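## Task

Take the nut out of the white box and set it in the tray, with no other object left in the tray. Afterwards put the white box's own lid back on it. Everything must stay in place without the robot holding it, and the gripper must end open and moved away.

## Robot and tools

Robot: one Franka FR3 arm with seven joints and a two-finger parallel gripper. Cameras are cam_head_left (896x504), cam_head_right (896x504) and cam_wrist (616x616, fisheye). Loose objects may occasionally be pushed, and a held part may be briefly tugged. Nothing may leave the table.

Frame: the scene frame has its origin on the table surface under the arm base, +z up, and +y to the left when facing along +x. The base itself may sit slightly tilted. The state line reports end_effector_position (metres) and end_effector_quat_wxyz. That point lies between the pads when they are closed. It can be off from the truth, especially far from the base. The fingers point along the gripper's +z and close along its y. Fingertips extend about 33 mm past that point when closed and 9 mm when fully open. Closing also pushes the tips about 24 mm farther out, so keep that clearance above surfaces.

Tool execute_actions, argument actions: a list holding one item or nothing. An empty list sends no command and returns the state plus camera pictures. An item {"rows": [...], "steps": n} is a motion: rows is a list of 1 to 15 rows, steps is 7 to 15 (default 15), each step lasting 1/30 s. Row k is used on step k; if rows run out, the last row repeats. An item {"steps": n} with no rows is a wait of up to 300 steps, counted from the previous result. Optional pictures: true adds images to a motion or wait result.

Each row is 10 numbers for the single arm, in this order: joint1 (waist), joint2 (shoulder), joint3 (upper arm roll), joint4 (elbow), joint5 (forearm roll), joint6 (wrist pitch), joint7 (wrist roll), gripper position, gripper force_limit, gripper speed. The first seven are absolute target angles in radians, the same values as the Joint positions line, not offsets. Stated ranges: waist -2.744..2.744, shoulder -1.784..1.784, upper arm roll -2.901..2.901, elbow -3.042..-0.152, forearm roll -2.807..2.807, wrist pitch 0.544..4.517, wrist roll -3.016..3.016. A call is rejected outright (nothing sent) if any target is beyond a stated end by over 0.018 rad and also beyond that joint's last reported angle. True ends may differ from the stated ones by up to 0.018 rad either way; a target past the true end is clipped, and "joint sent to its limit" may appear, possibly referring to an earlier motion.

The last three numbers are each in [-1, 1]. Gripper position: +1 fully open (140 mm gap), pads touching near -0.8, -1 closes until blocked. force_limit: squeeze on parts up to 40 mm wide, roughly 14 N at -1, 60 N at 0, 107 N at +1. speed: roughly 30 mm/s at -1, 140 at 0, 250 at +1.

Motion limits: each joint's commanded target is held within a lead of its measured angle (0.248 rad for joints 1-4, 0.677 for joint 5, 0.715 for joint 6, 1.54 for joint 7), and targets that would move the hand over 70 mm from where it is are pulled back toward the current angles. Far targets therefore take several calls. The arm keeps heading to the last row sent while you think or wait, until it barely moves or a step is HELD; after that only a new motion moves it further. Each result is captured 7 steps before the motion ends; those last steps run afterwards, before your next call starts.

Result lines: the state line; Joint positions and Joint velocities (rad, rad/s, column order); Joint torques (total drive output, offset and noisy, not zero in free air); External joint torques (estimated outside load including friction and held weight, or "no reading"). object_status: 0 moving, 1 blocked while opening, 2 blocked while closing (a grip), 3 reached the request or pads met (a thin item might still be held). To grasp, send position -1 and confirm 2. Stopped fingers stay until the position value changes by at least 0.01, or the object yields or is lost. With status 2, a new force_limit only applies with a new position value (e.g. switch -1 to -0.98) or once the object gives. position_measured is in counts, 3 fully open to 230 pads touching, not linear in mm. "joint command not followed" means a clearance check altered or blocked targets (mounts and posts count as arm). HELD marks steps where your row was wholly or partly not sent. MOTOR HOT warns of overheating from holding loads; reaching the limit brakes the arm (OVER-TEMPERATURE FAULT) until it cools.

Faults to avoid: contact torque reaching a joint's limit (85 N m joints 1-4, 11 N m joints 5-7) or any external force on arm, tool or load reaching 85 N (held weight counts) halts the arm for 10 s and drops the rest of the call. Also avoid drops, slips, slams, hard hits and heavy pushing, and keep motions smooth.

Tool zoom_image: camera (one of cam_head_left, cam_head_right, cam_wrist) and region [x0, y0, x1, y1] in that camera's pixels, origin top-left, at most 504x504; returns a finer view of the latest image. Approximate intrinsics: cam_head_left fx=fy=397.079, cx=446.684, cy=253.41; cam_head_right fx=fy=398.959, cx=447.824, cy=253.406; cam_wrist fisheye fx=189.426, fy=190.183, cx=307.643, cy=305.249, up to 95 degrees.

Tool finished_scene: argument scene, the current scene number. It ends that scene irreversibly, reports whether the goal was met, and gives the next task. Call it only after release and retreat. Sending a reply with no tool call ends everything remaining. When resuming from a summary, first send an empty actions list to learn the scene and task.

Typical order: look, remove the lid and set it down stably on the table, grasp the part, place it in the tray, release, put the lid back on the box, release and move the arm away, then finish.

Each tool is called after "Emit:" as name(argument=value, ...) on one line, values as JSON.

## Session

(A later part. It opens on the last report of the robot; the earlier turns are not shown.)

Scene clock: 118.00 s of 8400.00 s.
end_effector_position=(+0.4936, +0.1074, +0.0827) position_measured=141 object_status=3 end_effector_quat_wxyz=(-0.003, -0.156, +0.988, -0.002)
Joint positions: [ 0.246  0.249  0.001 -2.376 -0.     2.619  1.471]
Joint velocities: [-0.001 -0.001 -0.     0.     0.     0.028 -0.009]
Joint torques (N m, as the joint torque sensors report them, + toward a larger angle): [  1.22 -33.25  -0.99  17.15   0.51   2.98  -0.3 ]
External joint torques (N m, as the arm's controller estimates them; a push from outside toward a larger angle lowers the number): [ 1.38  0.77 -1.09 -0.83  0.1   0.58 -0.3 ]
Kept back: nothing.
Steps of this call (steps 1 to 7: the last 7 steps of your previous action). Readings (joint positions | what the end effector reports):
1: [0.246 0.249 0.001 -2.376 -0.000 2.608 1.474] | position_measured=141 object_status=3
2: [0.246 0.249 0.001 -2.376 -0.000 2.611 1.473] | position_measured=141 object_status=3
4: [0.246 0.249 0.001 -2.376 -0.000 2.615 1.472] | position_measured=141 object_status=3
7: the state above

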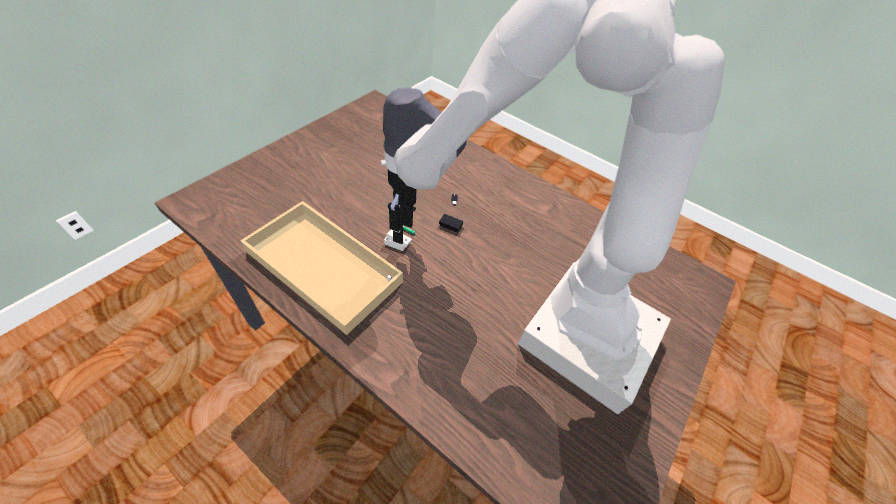

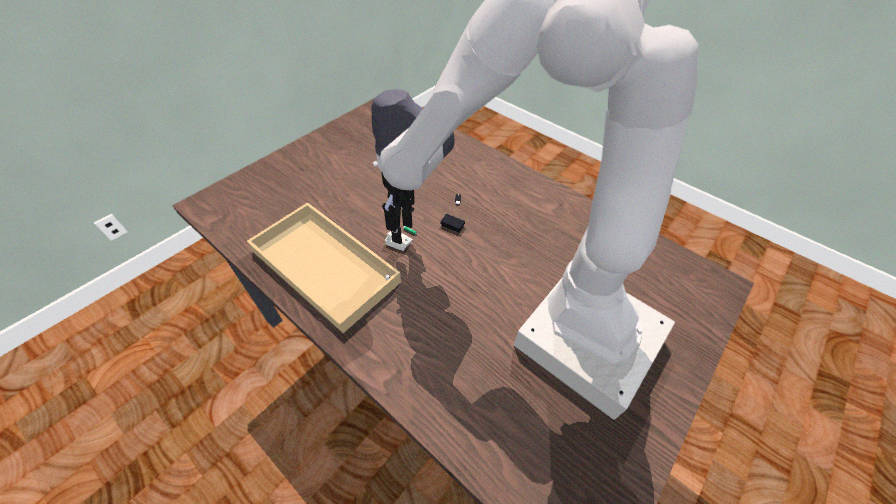

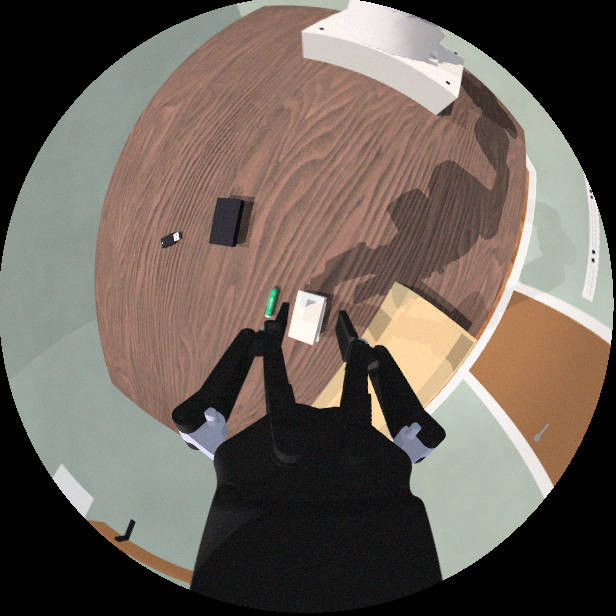

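Emit:
execute_actions(actions=[{"rows":[[0.25,0.27,0,-2.376,0,2.646,1.68,-0.1,0,0]],"steps":15}])

Emit:
execute_actions(actions=[{"rows":[[0.25,0.33,0,-2.376,0,2.706,1.68,-0.1,0,0]],"steps":15}])

Emit:
execute_actions(actions=[{"rows":[[0.25,0.33,0,-2.376,0,2.706,1.68,-1,0,-0.3]],"steps":15}])

Emit:
execute_actions(actions=[{"rows":[[0.25,0.33,0,-2.376,0,2.706,1.68,-1,0,-0.3],[0.25,0.33,0,-2.376,0,2.706,1.68,-1,0,-0.3],[0.25,0.33,0,-2.376,0,2.706,1.68,-1,0,-0.3],[0.25,0.33,0,-2.376,0,2.706,1.68,-1,0,-0.3],[0.25,0.27,0,-2.376,0,2.646,1.68,-1,0,-0.3]],"steps":15}])

Emit:
execute_actions(actions=[{"rows":[[0.25,0.27,0,-2.376,0,2.646,1.68,-1,0,-0.3]],"steps":10}], pictures=true)

Emit:
zoom_image(camera="cam_wrist", region=[260,260,370,370])

Emit:
zoom_image(camera="cam_head_left", region=[375,215,435,265])

Scene clock: 119.10 s of 8400.00 s.
end_effector_position=(+0.4939, +0.1081, +0.0748) position_measured=141 object_status=3 end_effector_quat_wxyz=(-0.002, -0.099, +0.995, -0.002)
Joint positions: [ 0.247  0.269  0.001 -2.375 -0.     2.639  1.588]
Joint velocities: [-0.     0.002  0.001 -0.     0.001  0.027  0.294]
Joint torques (N m, as the joint torque sensors report them, + toward a larger angle): [  2.3  -32.71  -1.09  15.17   0.64   2.97   0.19]
External joint torques (N m, as the arm's controller estimates them; a push from outside toward a larger angle lowers the number): [ 2.37  1.88 -1.28 -2.74  0.24  0.54  0.2 ]
Steps of this call (steps 1 to 25: the robot went on to your last target; steps 26 to 33: the first 8 steps of this action). Readings (joint positions | what the end effector reports):
26: [0.246 0.251 0.001 -2.376 -0.000 2.627 1.486] | position_measured=141 object_status=3
27: [0.246 0.256 0.001 -2.375 -0.000 2.630 1.505] | position_measured=141 object_status=3
29: [0.247 0.264 0.001 -2.375 -0.000 2.634 1.539] | position_measured=141 object_status=3
33: the state above

Scene clock: 119.60 s of 8400.00 s.
end_effector_position=(+0.4881, +0.1069, +0.0479) position_measured=141 object_status=3 end_effector_quat_wxyz=(-0.008, -0.063, +0.998, -0.003)
Joint positions: [ 0.247  0.33   0.001 -2.377 -0.     2.69   1.66 ]
Joint velocities: [-0.     0.01  -0.001  0.    -0.001  0.079  0.058]
Joint torques (N m, as the joint torque sensors report them, + toward a larger angle): [  2.45 -34.91  -0.97  15.8    0.58   3.04   0.04]
External joint torques (N m, as the arm's controller estimates them; a push from outside toward a larger angle lowers the number): [ 2.58  1.6  -1.18 -1.78  0.23  0.56  0.05]
Steps of this call (steps 1 to 7: the last 7 steps of your previous action; steps 8 to 15: the first 8 steps of this action). Readings (joint positions | what the end effector reports):
8: [0.247 0.276 0.001 -2.373 -0.000 2.652 1.640] | position_measured=141 object_status=3
9: [0.247 0.290 0.001 -2.372 -0.000 2.663 1.644] | position_measured=141 object_status=3
11: [0.247 0.315 0.001 -2.374 -0.000 2.676 1.650] | position_measured=141 object_status=3
15: the state above

Scene clock: 120.10 s of 8400.00 s.
end_effector_position=(+0.4931, +0.1082, +0.0499) position_measured=180 object_status=0 end_effector_quat_wxyz=(+0.000, -0.057, +0.998, -0.001)
Joint positions: [ 0.248  0.328  0.001 -2.376 -0.     2.703  1.673]
Joint velocities: [-0.001 -0.031 -0.002  0.006 -0.     0.008  0.014]
Joint torques (N m, as the joint torque sensors report them, + toward a larger angle): [  2.39 -31.03  -0.18  16.03   0.49   2.6    0.07]
External joint torques (N m, as the arm's controller estimates them; a push from outside toward a larger angle lowers the number): [ 2.85  3.99  0.12 -0.71  0.1   0.17  0.08]
Steps of this call (steps 1 to 7: the last 7 steps of your previous action; steps 8 to 15: the first 8 steps of this action). Readings (joint positions | what the end effector reports):
8: [0.247 0.330 0.001 -2.377 -0.000 2.701 1.670] | position_measured=141 object_status=0
9: [0.247 0.330 0.001 -2.377 -0.000 2.701 1.670] | position_measured=146 object_status=0
11: [0.247 0.330 0.001 -2.377 -0.000 2.702 1.672] | position_measured=157 object_status=0
15: the state above

Scene clock: 120.60 s of 8400.00 s.
end_effector_position=(+0.5004, +0.1091, +0.0710) position_measured=212 object_status=0 end_effector_quat_wxyz=(+0.009, -0.055, +0.998, -0.000)
Joint positions: [ 0.248  0.282 -0.    -2.376 -0.     2.675  1.676]
Joint velocities: [ 0.    -0.235 -0.001  0.03   0.002 -0.138  0.002]
Joint torques (N m, as the joint torque sensors report them, + toward a larger angle): [  1.87 -30.11  -0.13  15.42   0.57   1.63   0.13]
External joint torques (N m, as the arm's controller estimates them; a push from outside toward a larger angle lowers the number): [ 2.03 -1.36 -0.23  0.97  0.18 -0.27  0.13]
Steps of this call (steps 1 to 7: the last 7 steps of your previous action; steps 8 to 15: the first 8 steps of this action). Readings (joint positions | what the end effector reports):
8: [0.248 0.325 -0.000 -2.375 -0.000 2.704 1.676] | position_measured=203 object_status=0
9: [0.248 0.325 -0.000 -2.375 -0.000 2.704 1.676] | position_measured=203 object_status=0
11: [0.248 0.325 -0.000 -2.375 -0.000 2.704 1.676] | position_measured=203 object_status=2
15: the state above

Scene clock: 120.93 s of 8400.00 s.
end_effector_position=(+0.4978, +0.1086, +0.0752) position_measured=212 object_status=2 end_effector_quat_wxyz=(+0.004, -0.055, +0.998, -0.001)
Joint positions: [ 0.248  0.27  -0.    -2.375 -0.     2.652  1.677]
Joint velocities: [ 0.    -0.001  0.     0.    -0.001 -0.025  0.   ]
Joint torques (N m, as the joint torque sensors report them, + toward a larger angle): [  2.35 -34.64  -0.4   15.61   0.62   2.02   0.16]
External joint torques (N m, as the arm's controller estimates them; a push from outside toward a larger angle lowers the number): [ 2.42 -0.15 -0.59 -2.18  0.22 -0.44  0.16]
Steps of this call (steps 1 to 7: the last 7 steps of your previous action; steps 8 to 10: the first 3 steps of this action). Readings (joint positions | what the end effector reports):
8: [0.248 0.270 -0.000 -2.375 -0.000 2.654 1.676] | position_measured=212 object_status=2
9: [0.248 0.270 -0.000 -2.375 -0.000 2.653 1.677] | position_measured=212 object_status=2
10: the state above

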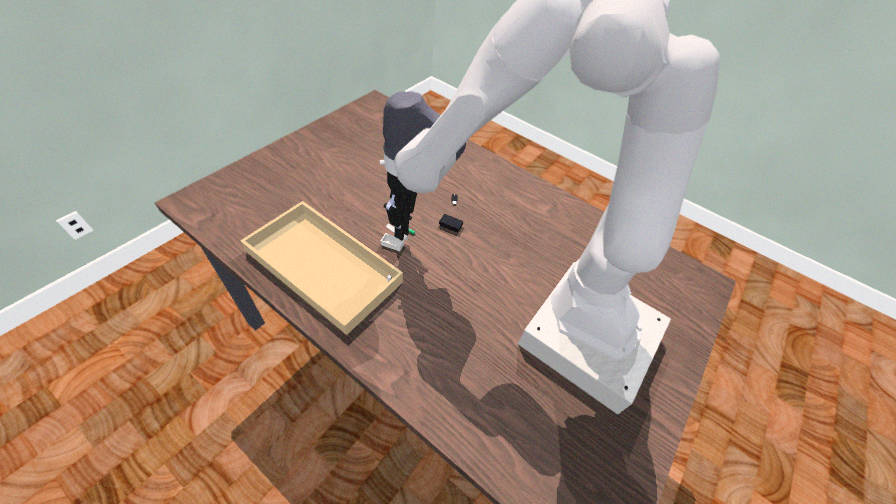

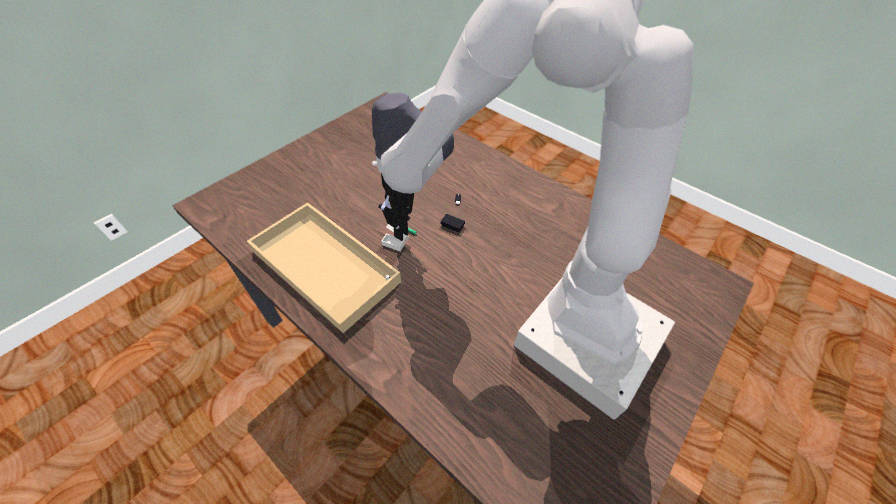

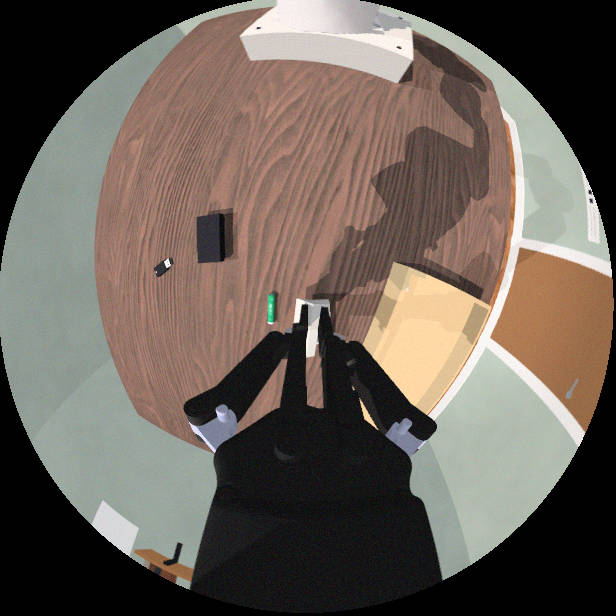

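Region (260, 260, 370, 370) of cam_wrist's 616x616 image, scaled by 4.582, with more detail than that image has.

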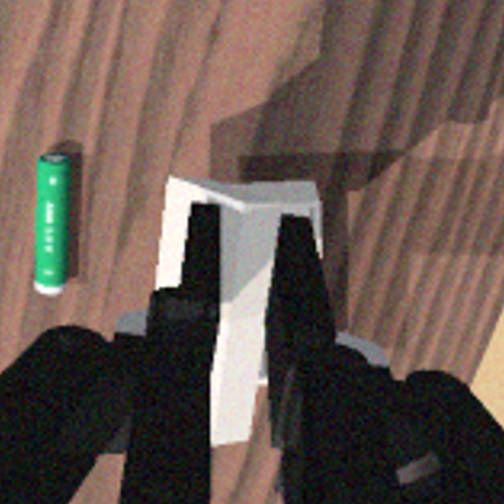

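Region (375, 215, 435, 265) of cam_head_left's 896x504 image, scaled by 8.400, with more detail than that image has.

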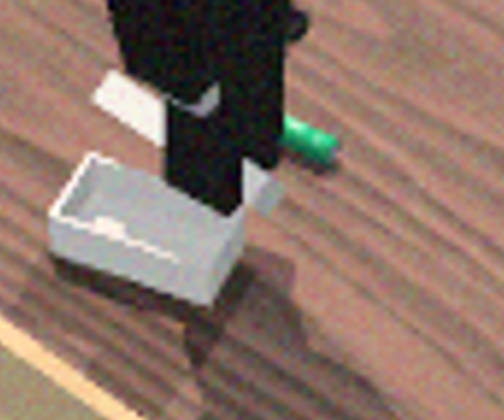

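Emit:
execute_actions(actions=[{"rows":[[0.25,0.05,0,-2.5,0,2.55,1.68,-1,0,-0.3]],"steps":15}])

Emit:
execute_actions(actions=[{"rows":[[0.25,0.0,0,-2.6,0,2.6,1.3,-1,0,-0.3]],"steps":15}])

Emit:
execute_actions(actions=[])

Emit:
zoom_image(camera="cam_head_left", region=[380,190,470,270])

Emit:
zoom_image(camera="cam_wrist", region=[260,260,370,370])

Scene clock: 121.80 s of 8400.00 s.
end_effector_position=(+0.4715, +0.1030, +0.1348) position_measured=212 object_status=2 end_effector_quat_wxyz=(+0.017, -0.054, +0.998, +0.001)
Joint positions: [ 0.248  0.052 -0.    -2.489  0.     2.575  1.677]
Joint velocities: [ 0.    -0.076 -0.    -0.082  0.001 -0.121  0.001]
Joint torques (N m, as the joint torque sensors report them, + toward a larger angle): [  1.38 -27.2   -0.33  15.57   0.55   1.85   0.08]
External joint torques (N m, as the arm's controller estimates them; a push from outside toward a larger angle lowers the number): [ 1.39 -2.17 -0.35 -1.97  0.09 -0.34  0.08]
Steps of this call (steps 1 to 7: the last 7 steps of your previous action; steps 8 to 15: the robot went on to your last target; steps 16 to 18: nothing new was sent; steps 19 to 26: the first 8 steps of this action). Readings (joint positions | what the end effector reports):
19: [0.248 0.243 -0.000 -2.403 0.000 2.637 1.677] | position_measured=212 object_status=2
20: [0.248 0.186 -0.000 -2.444 0.000 2.617 1.677] | position_measured=212 object_status=2
22: [0.248 0.103 -0.000 -2.475 0.000 2.595 1.677] | position_measured=212 object_status=2
26: the state above

Scene clock: 122.30 s of 8400.00 s.
end_effector_position=(+0.4265, +0.0931, +0.1185) position_measured=212 object_status=2 end_effector_quat_wxyz=(-0.005, -0.161, +0.987, -0.002)
Joint positions: [ 0.248  0.004 -0.    -2.596  0.     2.588  1.462]
Joint velocities: [ 0.    -0.03  -0.    -0.041 -0.     0.053 -0.526]
Joint torques (N m, as the joint torque sensors report them, + toward a larger angle): [  1.41 -26.08  -0.12  16.69   0.43   3.07  -0.28]
External joint torques (N m, as the arm's controller estimates them; a push from outside toward a larger angle lowers the number): [ 1.54  0.43  0.01 -2.35 -0.02  0.57 -0.29]
Steps of this call (steps 1 to 7: the last 7 steps of your previous action; steps 8 to 15: the first 8 steps of this action). Readings (joint positions | what the end effector reports):
8: [0.248 0.040 -0.000 -2.516 0.000 2.567 1.646] | position_measured=212 object_status=2
9: [0.248 0.025 -0.000 -2.544 0.000 2.572 1.610] | position_measured=212 object_status=2
11: [0.248 0.011 -0.000 -2.577 0.000 2.579 1.550] | position_measured=212 object_status=2
15: the state above

Scene clock: 122.53 s of 8400.00 s.
end_effector_position=(+0.4283, +0.0935, +0.1196) position_measured=212 object_status=2 end_effector_quat_wxyz=(-0.002, -0.203, +0.979, -0.002)
Joint positions: [ 0.248  0.002 -0.    -2.598  0.     2.595  1.377]
Joint velocities: [ 0.    -0.001  0.    -0.001 -0.     0.015 -0.245]
Joint torques (N m, as the joint torque sensors report them, + toward a larger angle): [  2.2  -27.75   0.42  15.7    0.51   2.9   -0.22]
External joint torques (N m, as the arm's controller estimates them; a push from outside toward a larger angle lowers the number): [ 2.21 -1.75  0.43 -2.55  0.09  0.52 -0.22]
Kept back: nothing.
Steps of this call (steps 1 to 7: the last 7 steps of your previous action). Readings (joint positions | what the end effector reports):
1: [0.248 0.004 -0.000 -2.597 0.000 2.589 1.446] | position_measured=212 object_status=2
2: [0.248 0.003 -0.000 -2.597 0.000 2.591 1.431] | position_measured=212 object_status=2
4: [0.248 0.002 -0.000 -2.598 0.000 2.593 1.406] | position_measured=212 object_status=2
7: the state above

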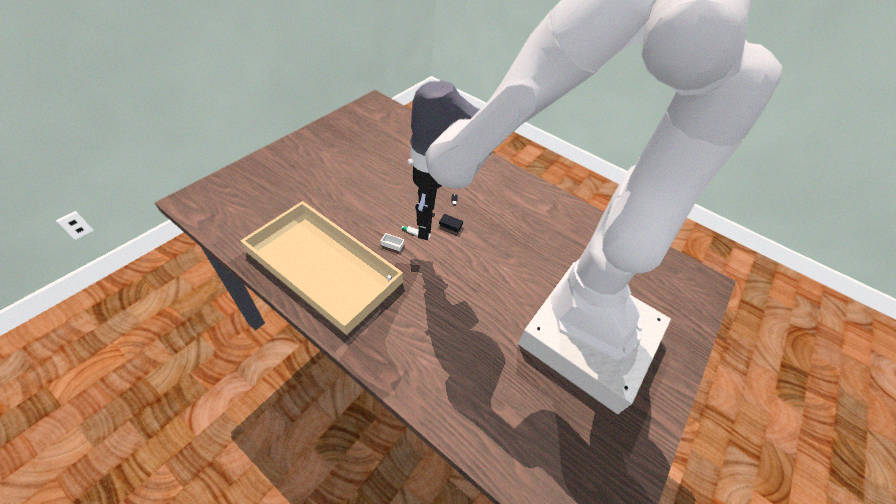

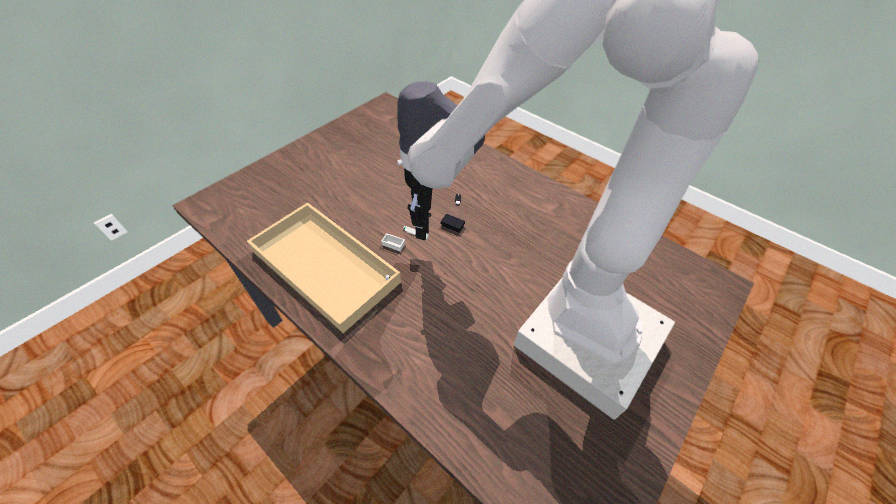

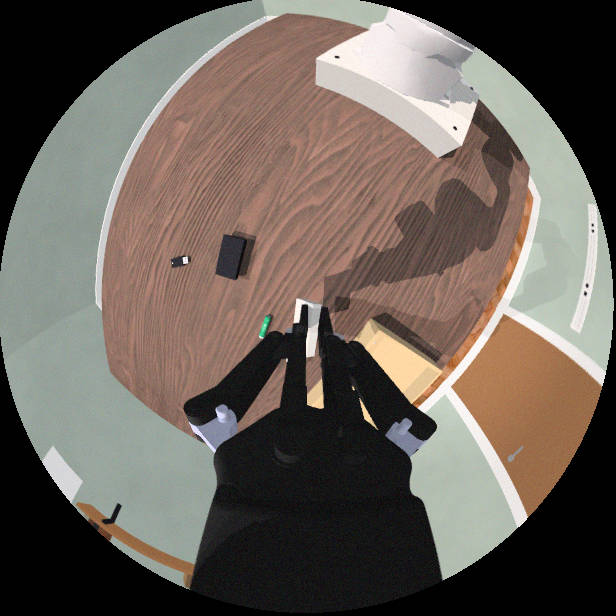

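Region (380, 190, 470, 270) of cam_head_left's 896x504 image, scaled by 5.600, with more detail than that image has.

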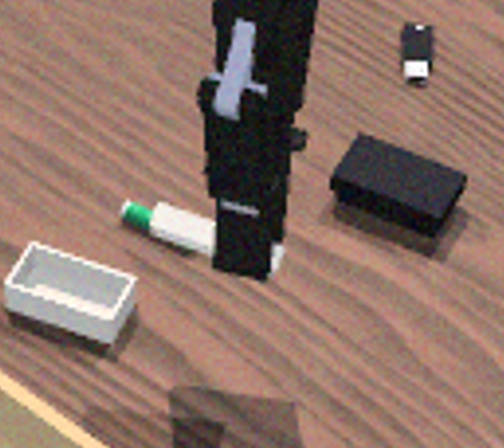

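Region (260, 260, 370, 370) of cam_wrist's 616x616 image, scaled by 4.582, with more detail than that image has.

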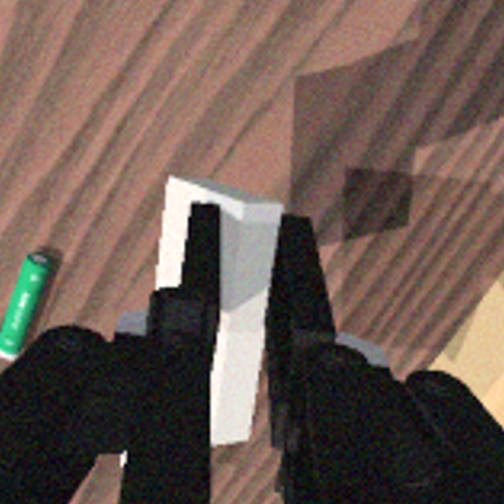

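Emit:
execute_actions(actions=[{"rows":[[0.25,0.04,0,-2.69,0,2.73,1.535,-1,0,-0.3]],"steps":15}])

Emit:
execute_actions(actions=[{"rows":[[0.25,0.09,0,-2.693,0,2.783,1.535,-1,0,-0.3]],"steps":15}])

Emit:
execute_actions(actions=[{"rows":[[0.25,0.114,0,-2.693,0,2.807,1.535,-1,0,-0.3]],"steps":15}], pictures=true)

Emit:
zoom_image(camera="cam_head_left", region=[390,210,470,290])

Scene clock: 123.80 s of 8400.00 s.
end_effector_position=(+0.3936, +0.0858, +0.0814) position_measured=212 object_status=2 end_effector_quat_wxyz=(-0.015, -0.174, +0.985, -0.002)
Joint positions: [ 0.248  0.041 -0.    -2.688  0.     2.698  1.436]
Joint velocities: [-0.     0.     0.    -0.018  0.001  0.173  0.319]
Joint torques (N m, as the joint torque sensors report them, + toward a larger angle): [  0.8  -25.76  -0.31  13.98   0.29   3.08  -0.06]
External joint torques (N m, as the arm's controller estimates them; a push from outside toward a larger angle lowers the number): [ 0.93  0.86 -0.22 -3.24 -0.06  0.6  -0.05]
Steps of this call (steps 1 to 30: the robot went on to your last target; steps 31 to 38: the first 8 steps of this action). Readings (joint positions | what the end effector reports):
31: [0.248 0.003 -0.000 -2.611 0.000 2.620 1.325] | position_measured=212 object_status=2
32: [0.248 0.010 -0.000 -2.634 0.000 2.641 1.346] | position_measured=212 object_status=2
34: [0.248 0.030 -0.000 -2.668 0.000 2.667 1.383] | position_measured=212 object_status=2
38: the state above

Scene clock: 124.30 s of 8400.00 s.
end_effector_position=(+0.3971, +0.0865, +0.0666) position_measured=212 object_status=2 end_effector_quat_wxyz=(-0.006, -0.136, +0.991, -0.002)
Joint positions: [ 0.248  0.088 -0.    -2.692  0.     2.767  1.513]
Joint velocities: [ 0.001  0.009  0.    -0.001  0.     0.08   0.061]
Joint torques (N m, as the joint torque sensors report them, + toward a larger angle): [  1.9  -25.01  -0.07  14.14   0.38   3.06   0.1 ]
External joint torques (N m, as the arm's controller estimates them; a push from outside toward a larger angle lowers the number): [ 1.97  1.61 -0.09 -1.53  0.09  0.65  0.1 ]
Steps of this call (steps 1 to 7: the last 7 steps of your previous action; steps 8 to 15: the first 8 steps of this action). Readings (joint positions | what the end effector reports):
8: [0.248 0.047 -0.000 -2.688 0.000 2.730 1.492] | position_measured=212 object_status=2
9: [0.248 0.060 -0.000 -2.688 0.000 2.740 1.496] | position_measured=212 object_status=2
11: [0.248 0.078 -0.000 -2.691 0.000 2.753 1.503] | position_measured=212 object_status=2
15: the state above

Scene clock: 124.80 s of 8400.00 s.
end_effector_position=(+0.3990, +0.0869, +0.0596) position_measured=212 object_status=2 end_effector_quat_wxyz=(-0.002, -0.128, +0.992, -0.002)
Joint positions: [ 0.248  0.112 -0.    -2.692  0.     2.798  1.528]
Joint velocities: [-0.     0.004  0.001  0.     0.     0.036  0.012]
Joint torques (N m, as the joint torque sensors report them, + toward a larger angle): [  2.24 -26.06  -0.05  13.36   0.37   3.02   0.1 ]
External joint torques (N m, as the arm's controller estimates them; a push from outside toward a larger angle lowers the number): [ 2.31  0.67 -0.09 -1.78  0.09  0.6   0.1 ]
Steps of this call (steps 1 to 7: the last 7 steps of your previous action; steps 8 to 15: the first 8 steps of this action). Readings (joint positions | what the end effector reports):
8: [0.248 0.092 -0.000 -2.692 0.000 2.782 1.524] | position_measured=212 object_status=2
9: [0.248 0.098 -0.000 -2.692 0.000 2.786 1.525] | position_measured=212 object_status=2
11: [0.248 0.108 -0.000 -2.692 0.000 2.792 1.526] | position_measured=212 object_status=2
15: the state above

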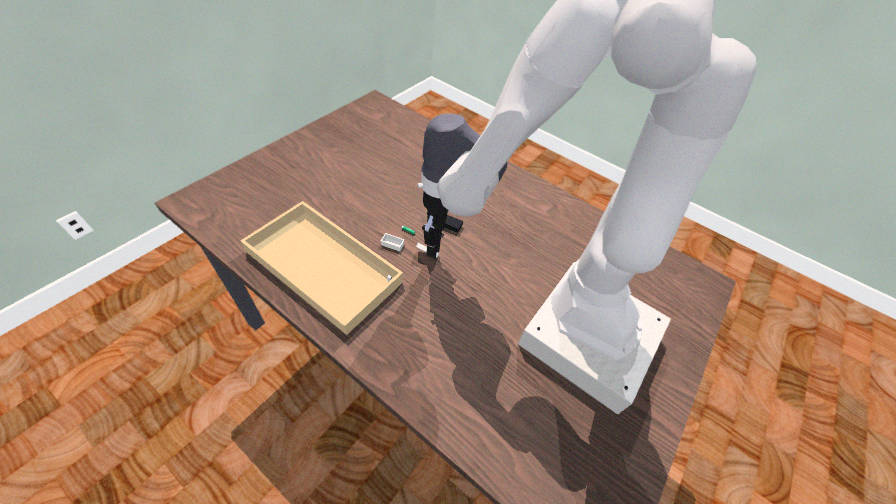

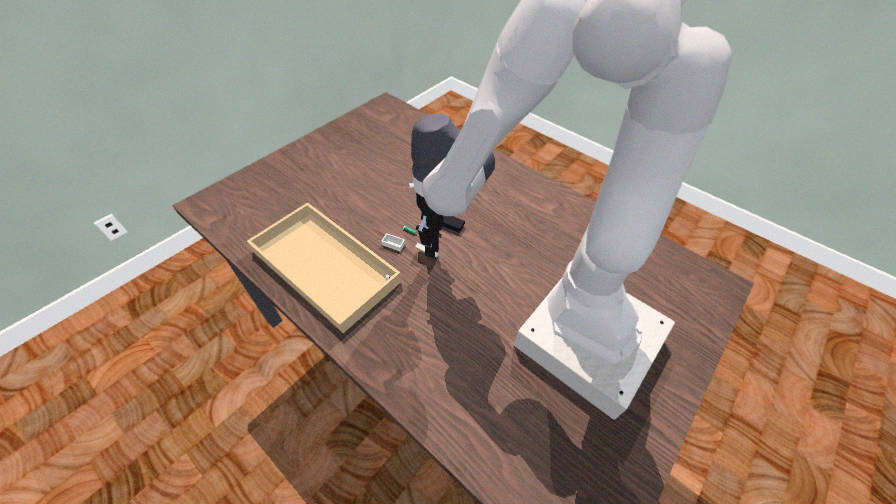

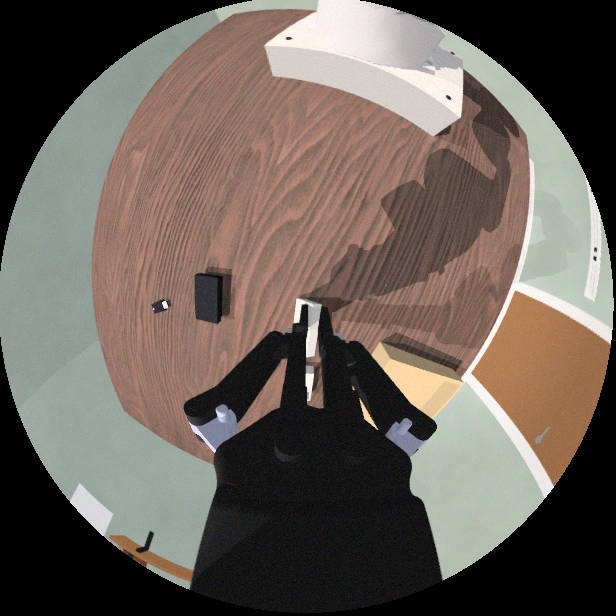

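Region (390, 210, 470, 290) of cam_head_left's 896x504 image, scaled by 6.300, with more detail than that image has.

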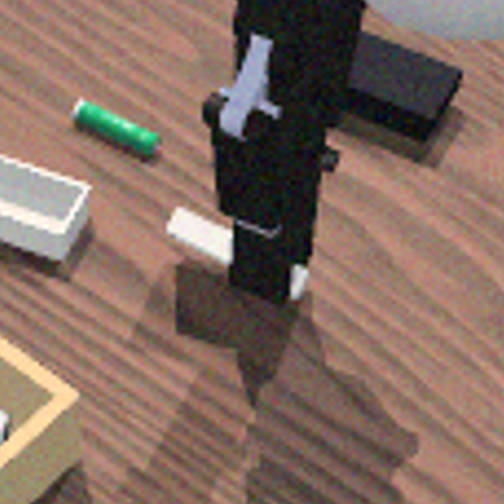

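Emit:
execute_actions(actions=[])

Scene clock: 126.20 s of 8400.00 s.
end_effector_position=(+0.4009, +0.0873, +0.0601) position_measured=212 object_status=2 end_effector_quat_wxyz=(+0.001, -0.126, +0.992, -0.001)
Joint positions: [ 0.248  0.112 -0.    -2.692  0.     2.805  1.532]
Joint velocities: [ 0.001 -0.001  0.     0.     0.    -0.    -0.   ]
Joint torques (N m, as the joint torque sensors report them, + toward a larger angle): [  1.75 -24.62   0.01  14.23   0.38   2.95   0.08]
External joint torques (N m, as the arm's controller estimates them; a push from outside toward a larger angle lowers the number): [ 1.76  1.95 -0.09 -0.77  0.11  0.52  0.08]
Kept back: nothing.
Steps of this call (steps 1 to 7: the last 7 steps of your previous action; steps 8 to 15: the robot went on to your last target; steps 16 to 42: nothing new was sent). Readings (joint positions | what the end effector reports):
1: [0.248 0.112 -0.000 -2.692 0.000 2.799 1.528] | position_measured=212 object_status=2
2: [0.248 0.112 -0.000 -2.692 0.000 2.800 1.529] | position_measured=212 object_status=2
4: [0.248 0.112 -0.000 -2.692 0.000 2.802 1.529] | position_measured=212 object_status=2
8: [0.248 0.112 -0.000 -2.692 0.000 2.803 1.530] | position_measured=212 object_status=2
42: the state above
The arm was judged still, so your last target was given up. Only a new action makes it travel on or press farther. Fingers that are still opening or closing keep moving.

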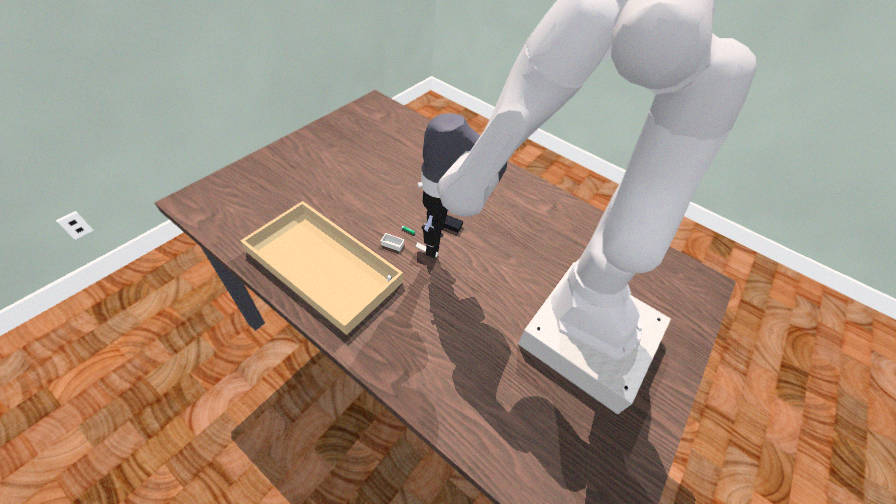

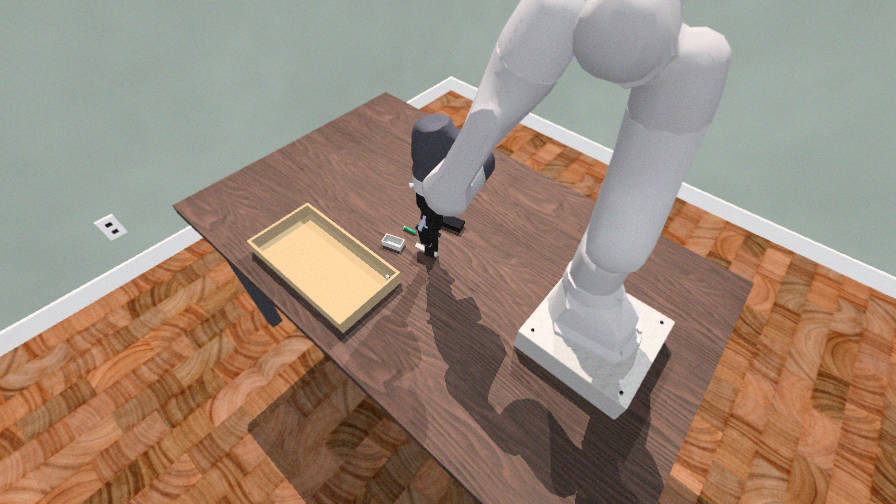

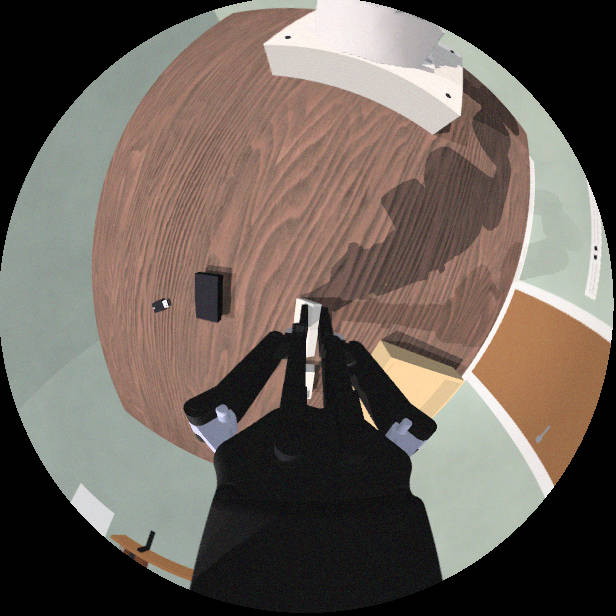

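Lower a bit, release.

Emit:
execute_actions(actions=[{"rows":[[0.25,0.133,0,-2.693,0,2.826,1.535,-1,0,0]],"steps":15}])

Emit:
execute_actions(actions=[{"rows":[[0.25,0.133,0,-2.693,0,2.826,1.535,-0.3,0,-1]],"steps":15}])

Emit:
execute_actions(actions=[{"rows":[[0.25,0.0,0,-2.7,0,2.7,1.535,-0.2,0,-1]],"steps":15}])

Emit:
execute_actions(actions=[{"rows":[[0.25,-0.03,0,-2.7,0,2.68,1.535,-0.2,0,-1]],"steps":12}], pictures=true)

Emit:
zoom_image(camera="cam_head_left", region=[370,200,470,270])

Emit:
zoom_image(camera="cam_wrist", region=[230,240,390,400])

Scene clock: 127.03 s of 8400.00 s.
end_effector_position=(+0.4027, +0.0882, +0.0580) position_measured=212 object_status=2 end_effector_quat_wxyz=(+0.004, -0.127, +0.992, -0.001)
Joint positions: [ 0.249  0.121  0.    -2.691  0.     2.818  1.533]
Joint velocities: [ 0.001  0.002  0.001 -0.002  0.     0.016  0.001]
Joint torques (N m, as the joint torque sensors report them, + toward a larger angle): [  1.58 -20.07  -0.3   12.7    0.37   3.37   0.11]
External joint torques (N m, as the arm's controller estimates them; a push from outside toward a larger angle lowers the number): [ 1.63  6.73 -0.36 -2.17  0.11  0.94  0.11]
Steps of this call (steps 1 to 17: nothing new was sent; steps 18 to 25: the first 8 steps of this action). Readings (joint positions | what the end effector reports):
18: [0.248 0.115 -0.000 -2.692 0.000 2.808 1.532] | position_measured=212 object_status=2
19: [0.248 0.119 -0.000 -2.691 0.000 2.812 1.532] | position_measured=212 object_status=2
21: [0.249 0.121 0.000 -2.691 0.000 2.815 1.532] | position_measured=212 object_status=2
25: the state above

Scene clock: 127.53 s of 8400.00 s.
end_effector_position=(+0.4032, +0.0880, +0.0562) position_measured=201 object_status=0 end_effector_quat_wxyz=(+0.004, -0.126, +0.992, -0.001)
Joint positions: [ 0.249  0.127 -0.001 -2.691  0.     2.826  1.533]
Joint velocities: [ 0.001  0.053 -0.001 -0.004  0.     0.    -0.   ]
Joint torques (N m, as the joint torque sensors report them, + toward a larger angle): [  1.5  -25.17  -0.33  12.19   0.35   2.48   0.05]
External joint torques (N m, as the arm's controller estimates them; a push from outside toward a larger angle lowers the number): [ 1.54  1.91 -0.4  -2.49  0.09  0.07  0.05]
Steps of this call (steps 1 to 7: the last 7 steps of your previous action; steps 8 to 15: the first 8 steps of this action). Readings (joint positions | what the end effector reports):
8: [0.249 0.122 0.000 -2.691 0.000 2.820 1.533] | position_measured=212 object_status=0
9: [0.249 0.122 -0.000 -2.691 0.000 2.821 1.533] | position_measured=212 object_status=0
11: [0.249 0.123 -0.001 -2.691 0.000 2.823 1.533] | position_measured=208 object_status=0
15: the state above

Scene clock: 128.03 s of 8400.00 s.
end_effector_position=(+0.4104, +0.0898, +0.0976) position_measured=177 object_status=0 end_effector_quat_wxyz=(+0.016, -0.126, +0.992, -0.000)
Joint positions: [ 0.249  0.002 -0.001 -2.697  0.     2.73   1.533]
Joint velocities: [ 0.    -0.03  -0.002 -0.003  0.    -0.162 -0.   ]
Joint torques (N m, as the joint torque sensors report them, + toward a larger angle): [  1.18 -24.22   0.42  13.5    0.46   2.06   0.07]
External joint torques (N m, as the arm's controller estimates them; a push from outside toward a larger angle lowers the number): [ 1.28 -0.9   0.52 -2.46  0.1  -0.31  0.08]
Steps of this call (steps 1 to 7: the last 7 steps of your previous action; steps 8 to 15: the first 8 steps of this action). Readings (joint positions | what the end effector reports):
8: [0.249 0.114 -0.001 -2.697 0.000 2.806 1.533] | position_measured=188 object_status=0
9: [0.249 0.079 -0.001 -2.702 0.000 2.785 1.533] | position_measured=187 object_status=0
11: [0.249 0.029 -0.001 -2.699 0.000 2.760 1.533] | position_measured=183 object_status=0
15: the state above

Scene clock: 128.43 s of 8400.00 s.
end_effector_position=(+0.4052, +0.0886, +0.1043) position_measured=157 object_status=0 end_effector_quat_wxyz=(+0.010, -0.126, +0.992, -0.001)
Joint positions: [ 0.249 -0.025 -0.001 -2.7    0.     2.693  1.533]
Joint velocities: [-0.    -0.069 -0.001 -0.    -0.001 -0.055  0.   ]
Joint torques (N m, as the joint torque sensors report them, + toward a larger angle): [  1.28 -23.61   0.37  16.3    0.47   1.9    0.11]
External joint torques (N m, as the arm's controller estimates them; a push from outside toward a larger angle lowers the number): [ 1.42 -1.38  0.54  0.16  0.09 -0.38  0.11]
Steps of this call (steps 1 to 7: the last 7 steps of your previous action; steps 8 to 12: the first 5 steps of this action). Readings (joint positions | what the end effector reports):
8: [0.249 -0.003 -0.001 -2.699 0.000 2.705 1.533] | position_measured=164 object_status=0
9: [0.249 -0.010 -0.001 -2.700 0.000 2.700 1.533] | position_measured=162 object_status=0
11: [0.249 -0.022 -0.001 -2.700 0.000 2.695 1.533] | position_measured=159 object_status=0
12: the state above

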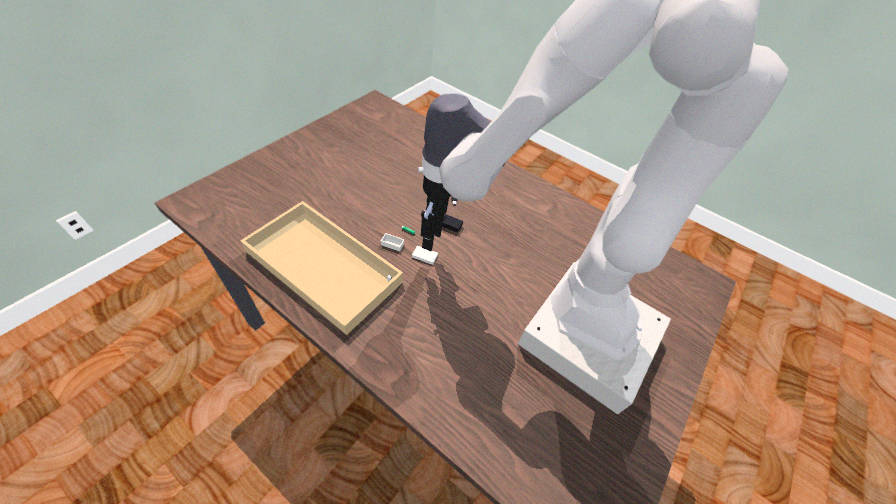

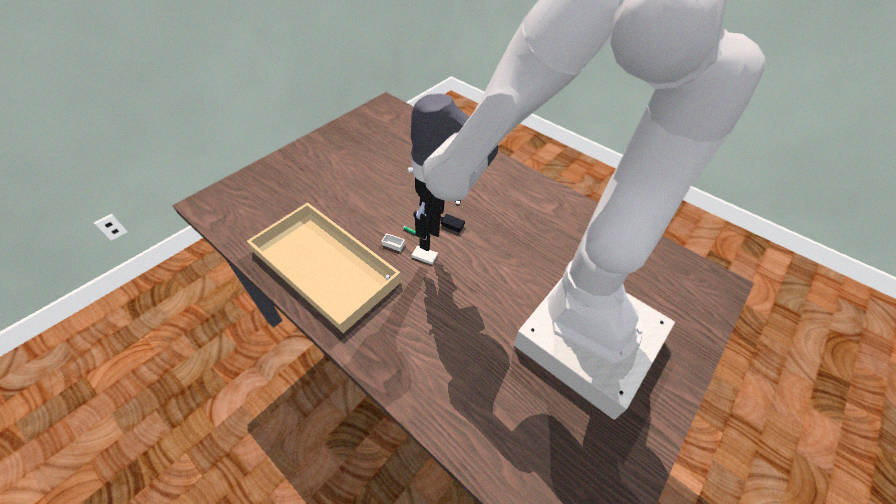

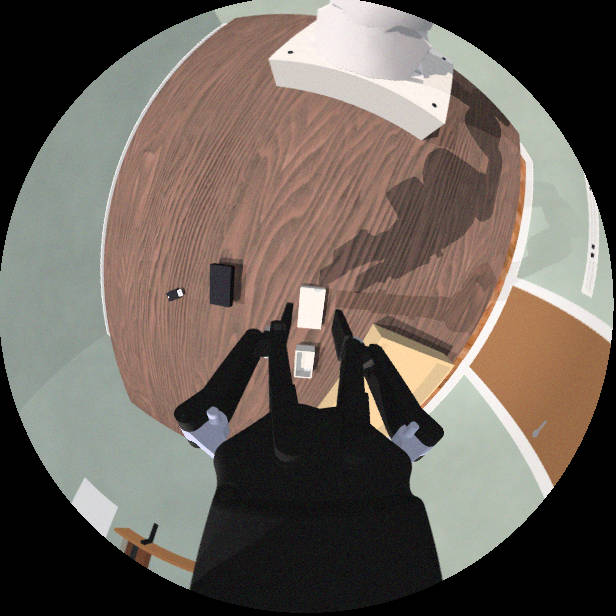

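Region (370, 200, 470, 270) of cam_head_left's 896x504 image, scaled by 5.040, with more detail than that image has; it fills the top 353 rows of this view, and the rest is white.

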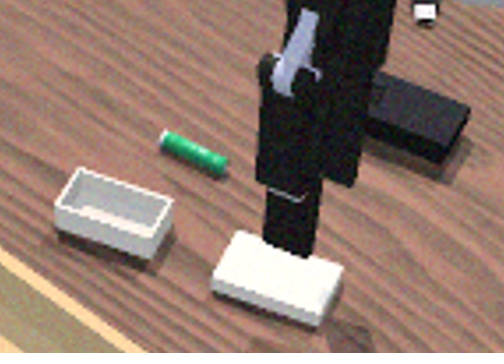

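Region (230, 240, 390, 400) of cam_wrist's 616x616 image, scaled by 3.150, with more detail than that image has.

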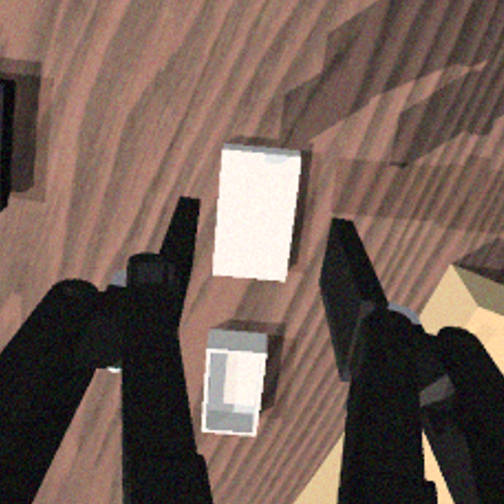

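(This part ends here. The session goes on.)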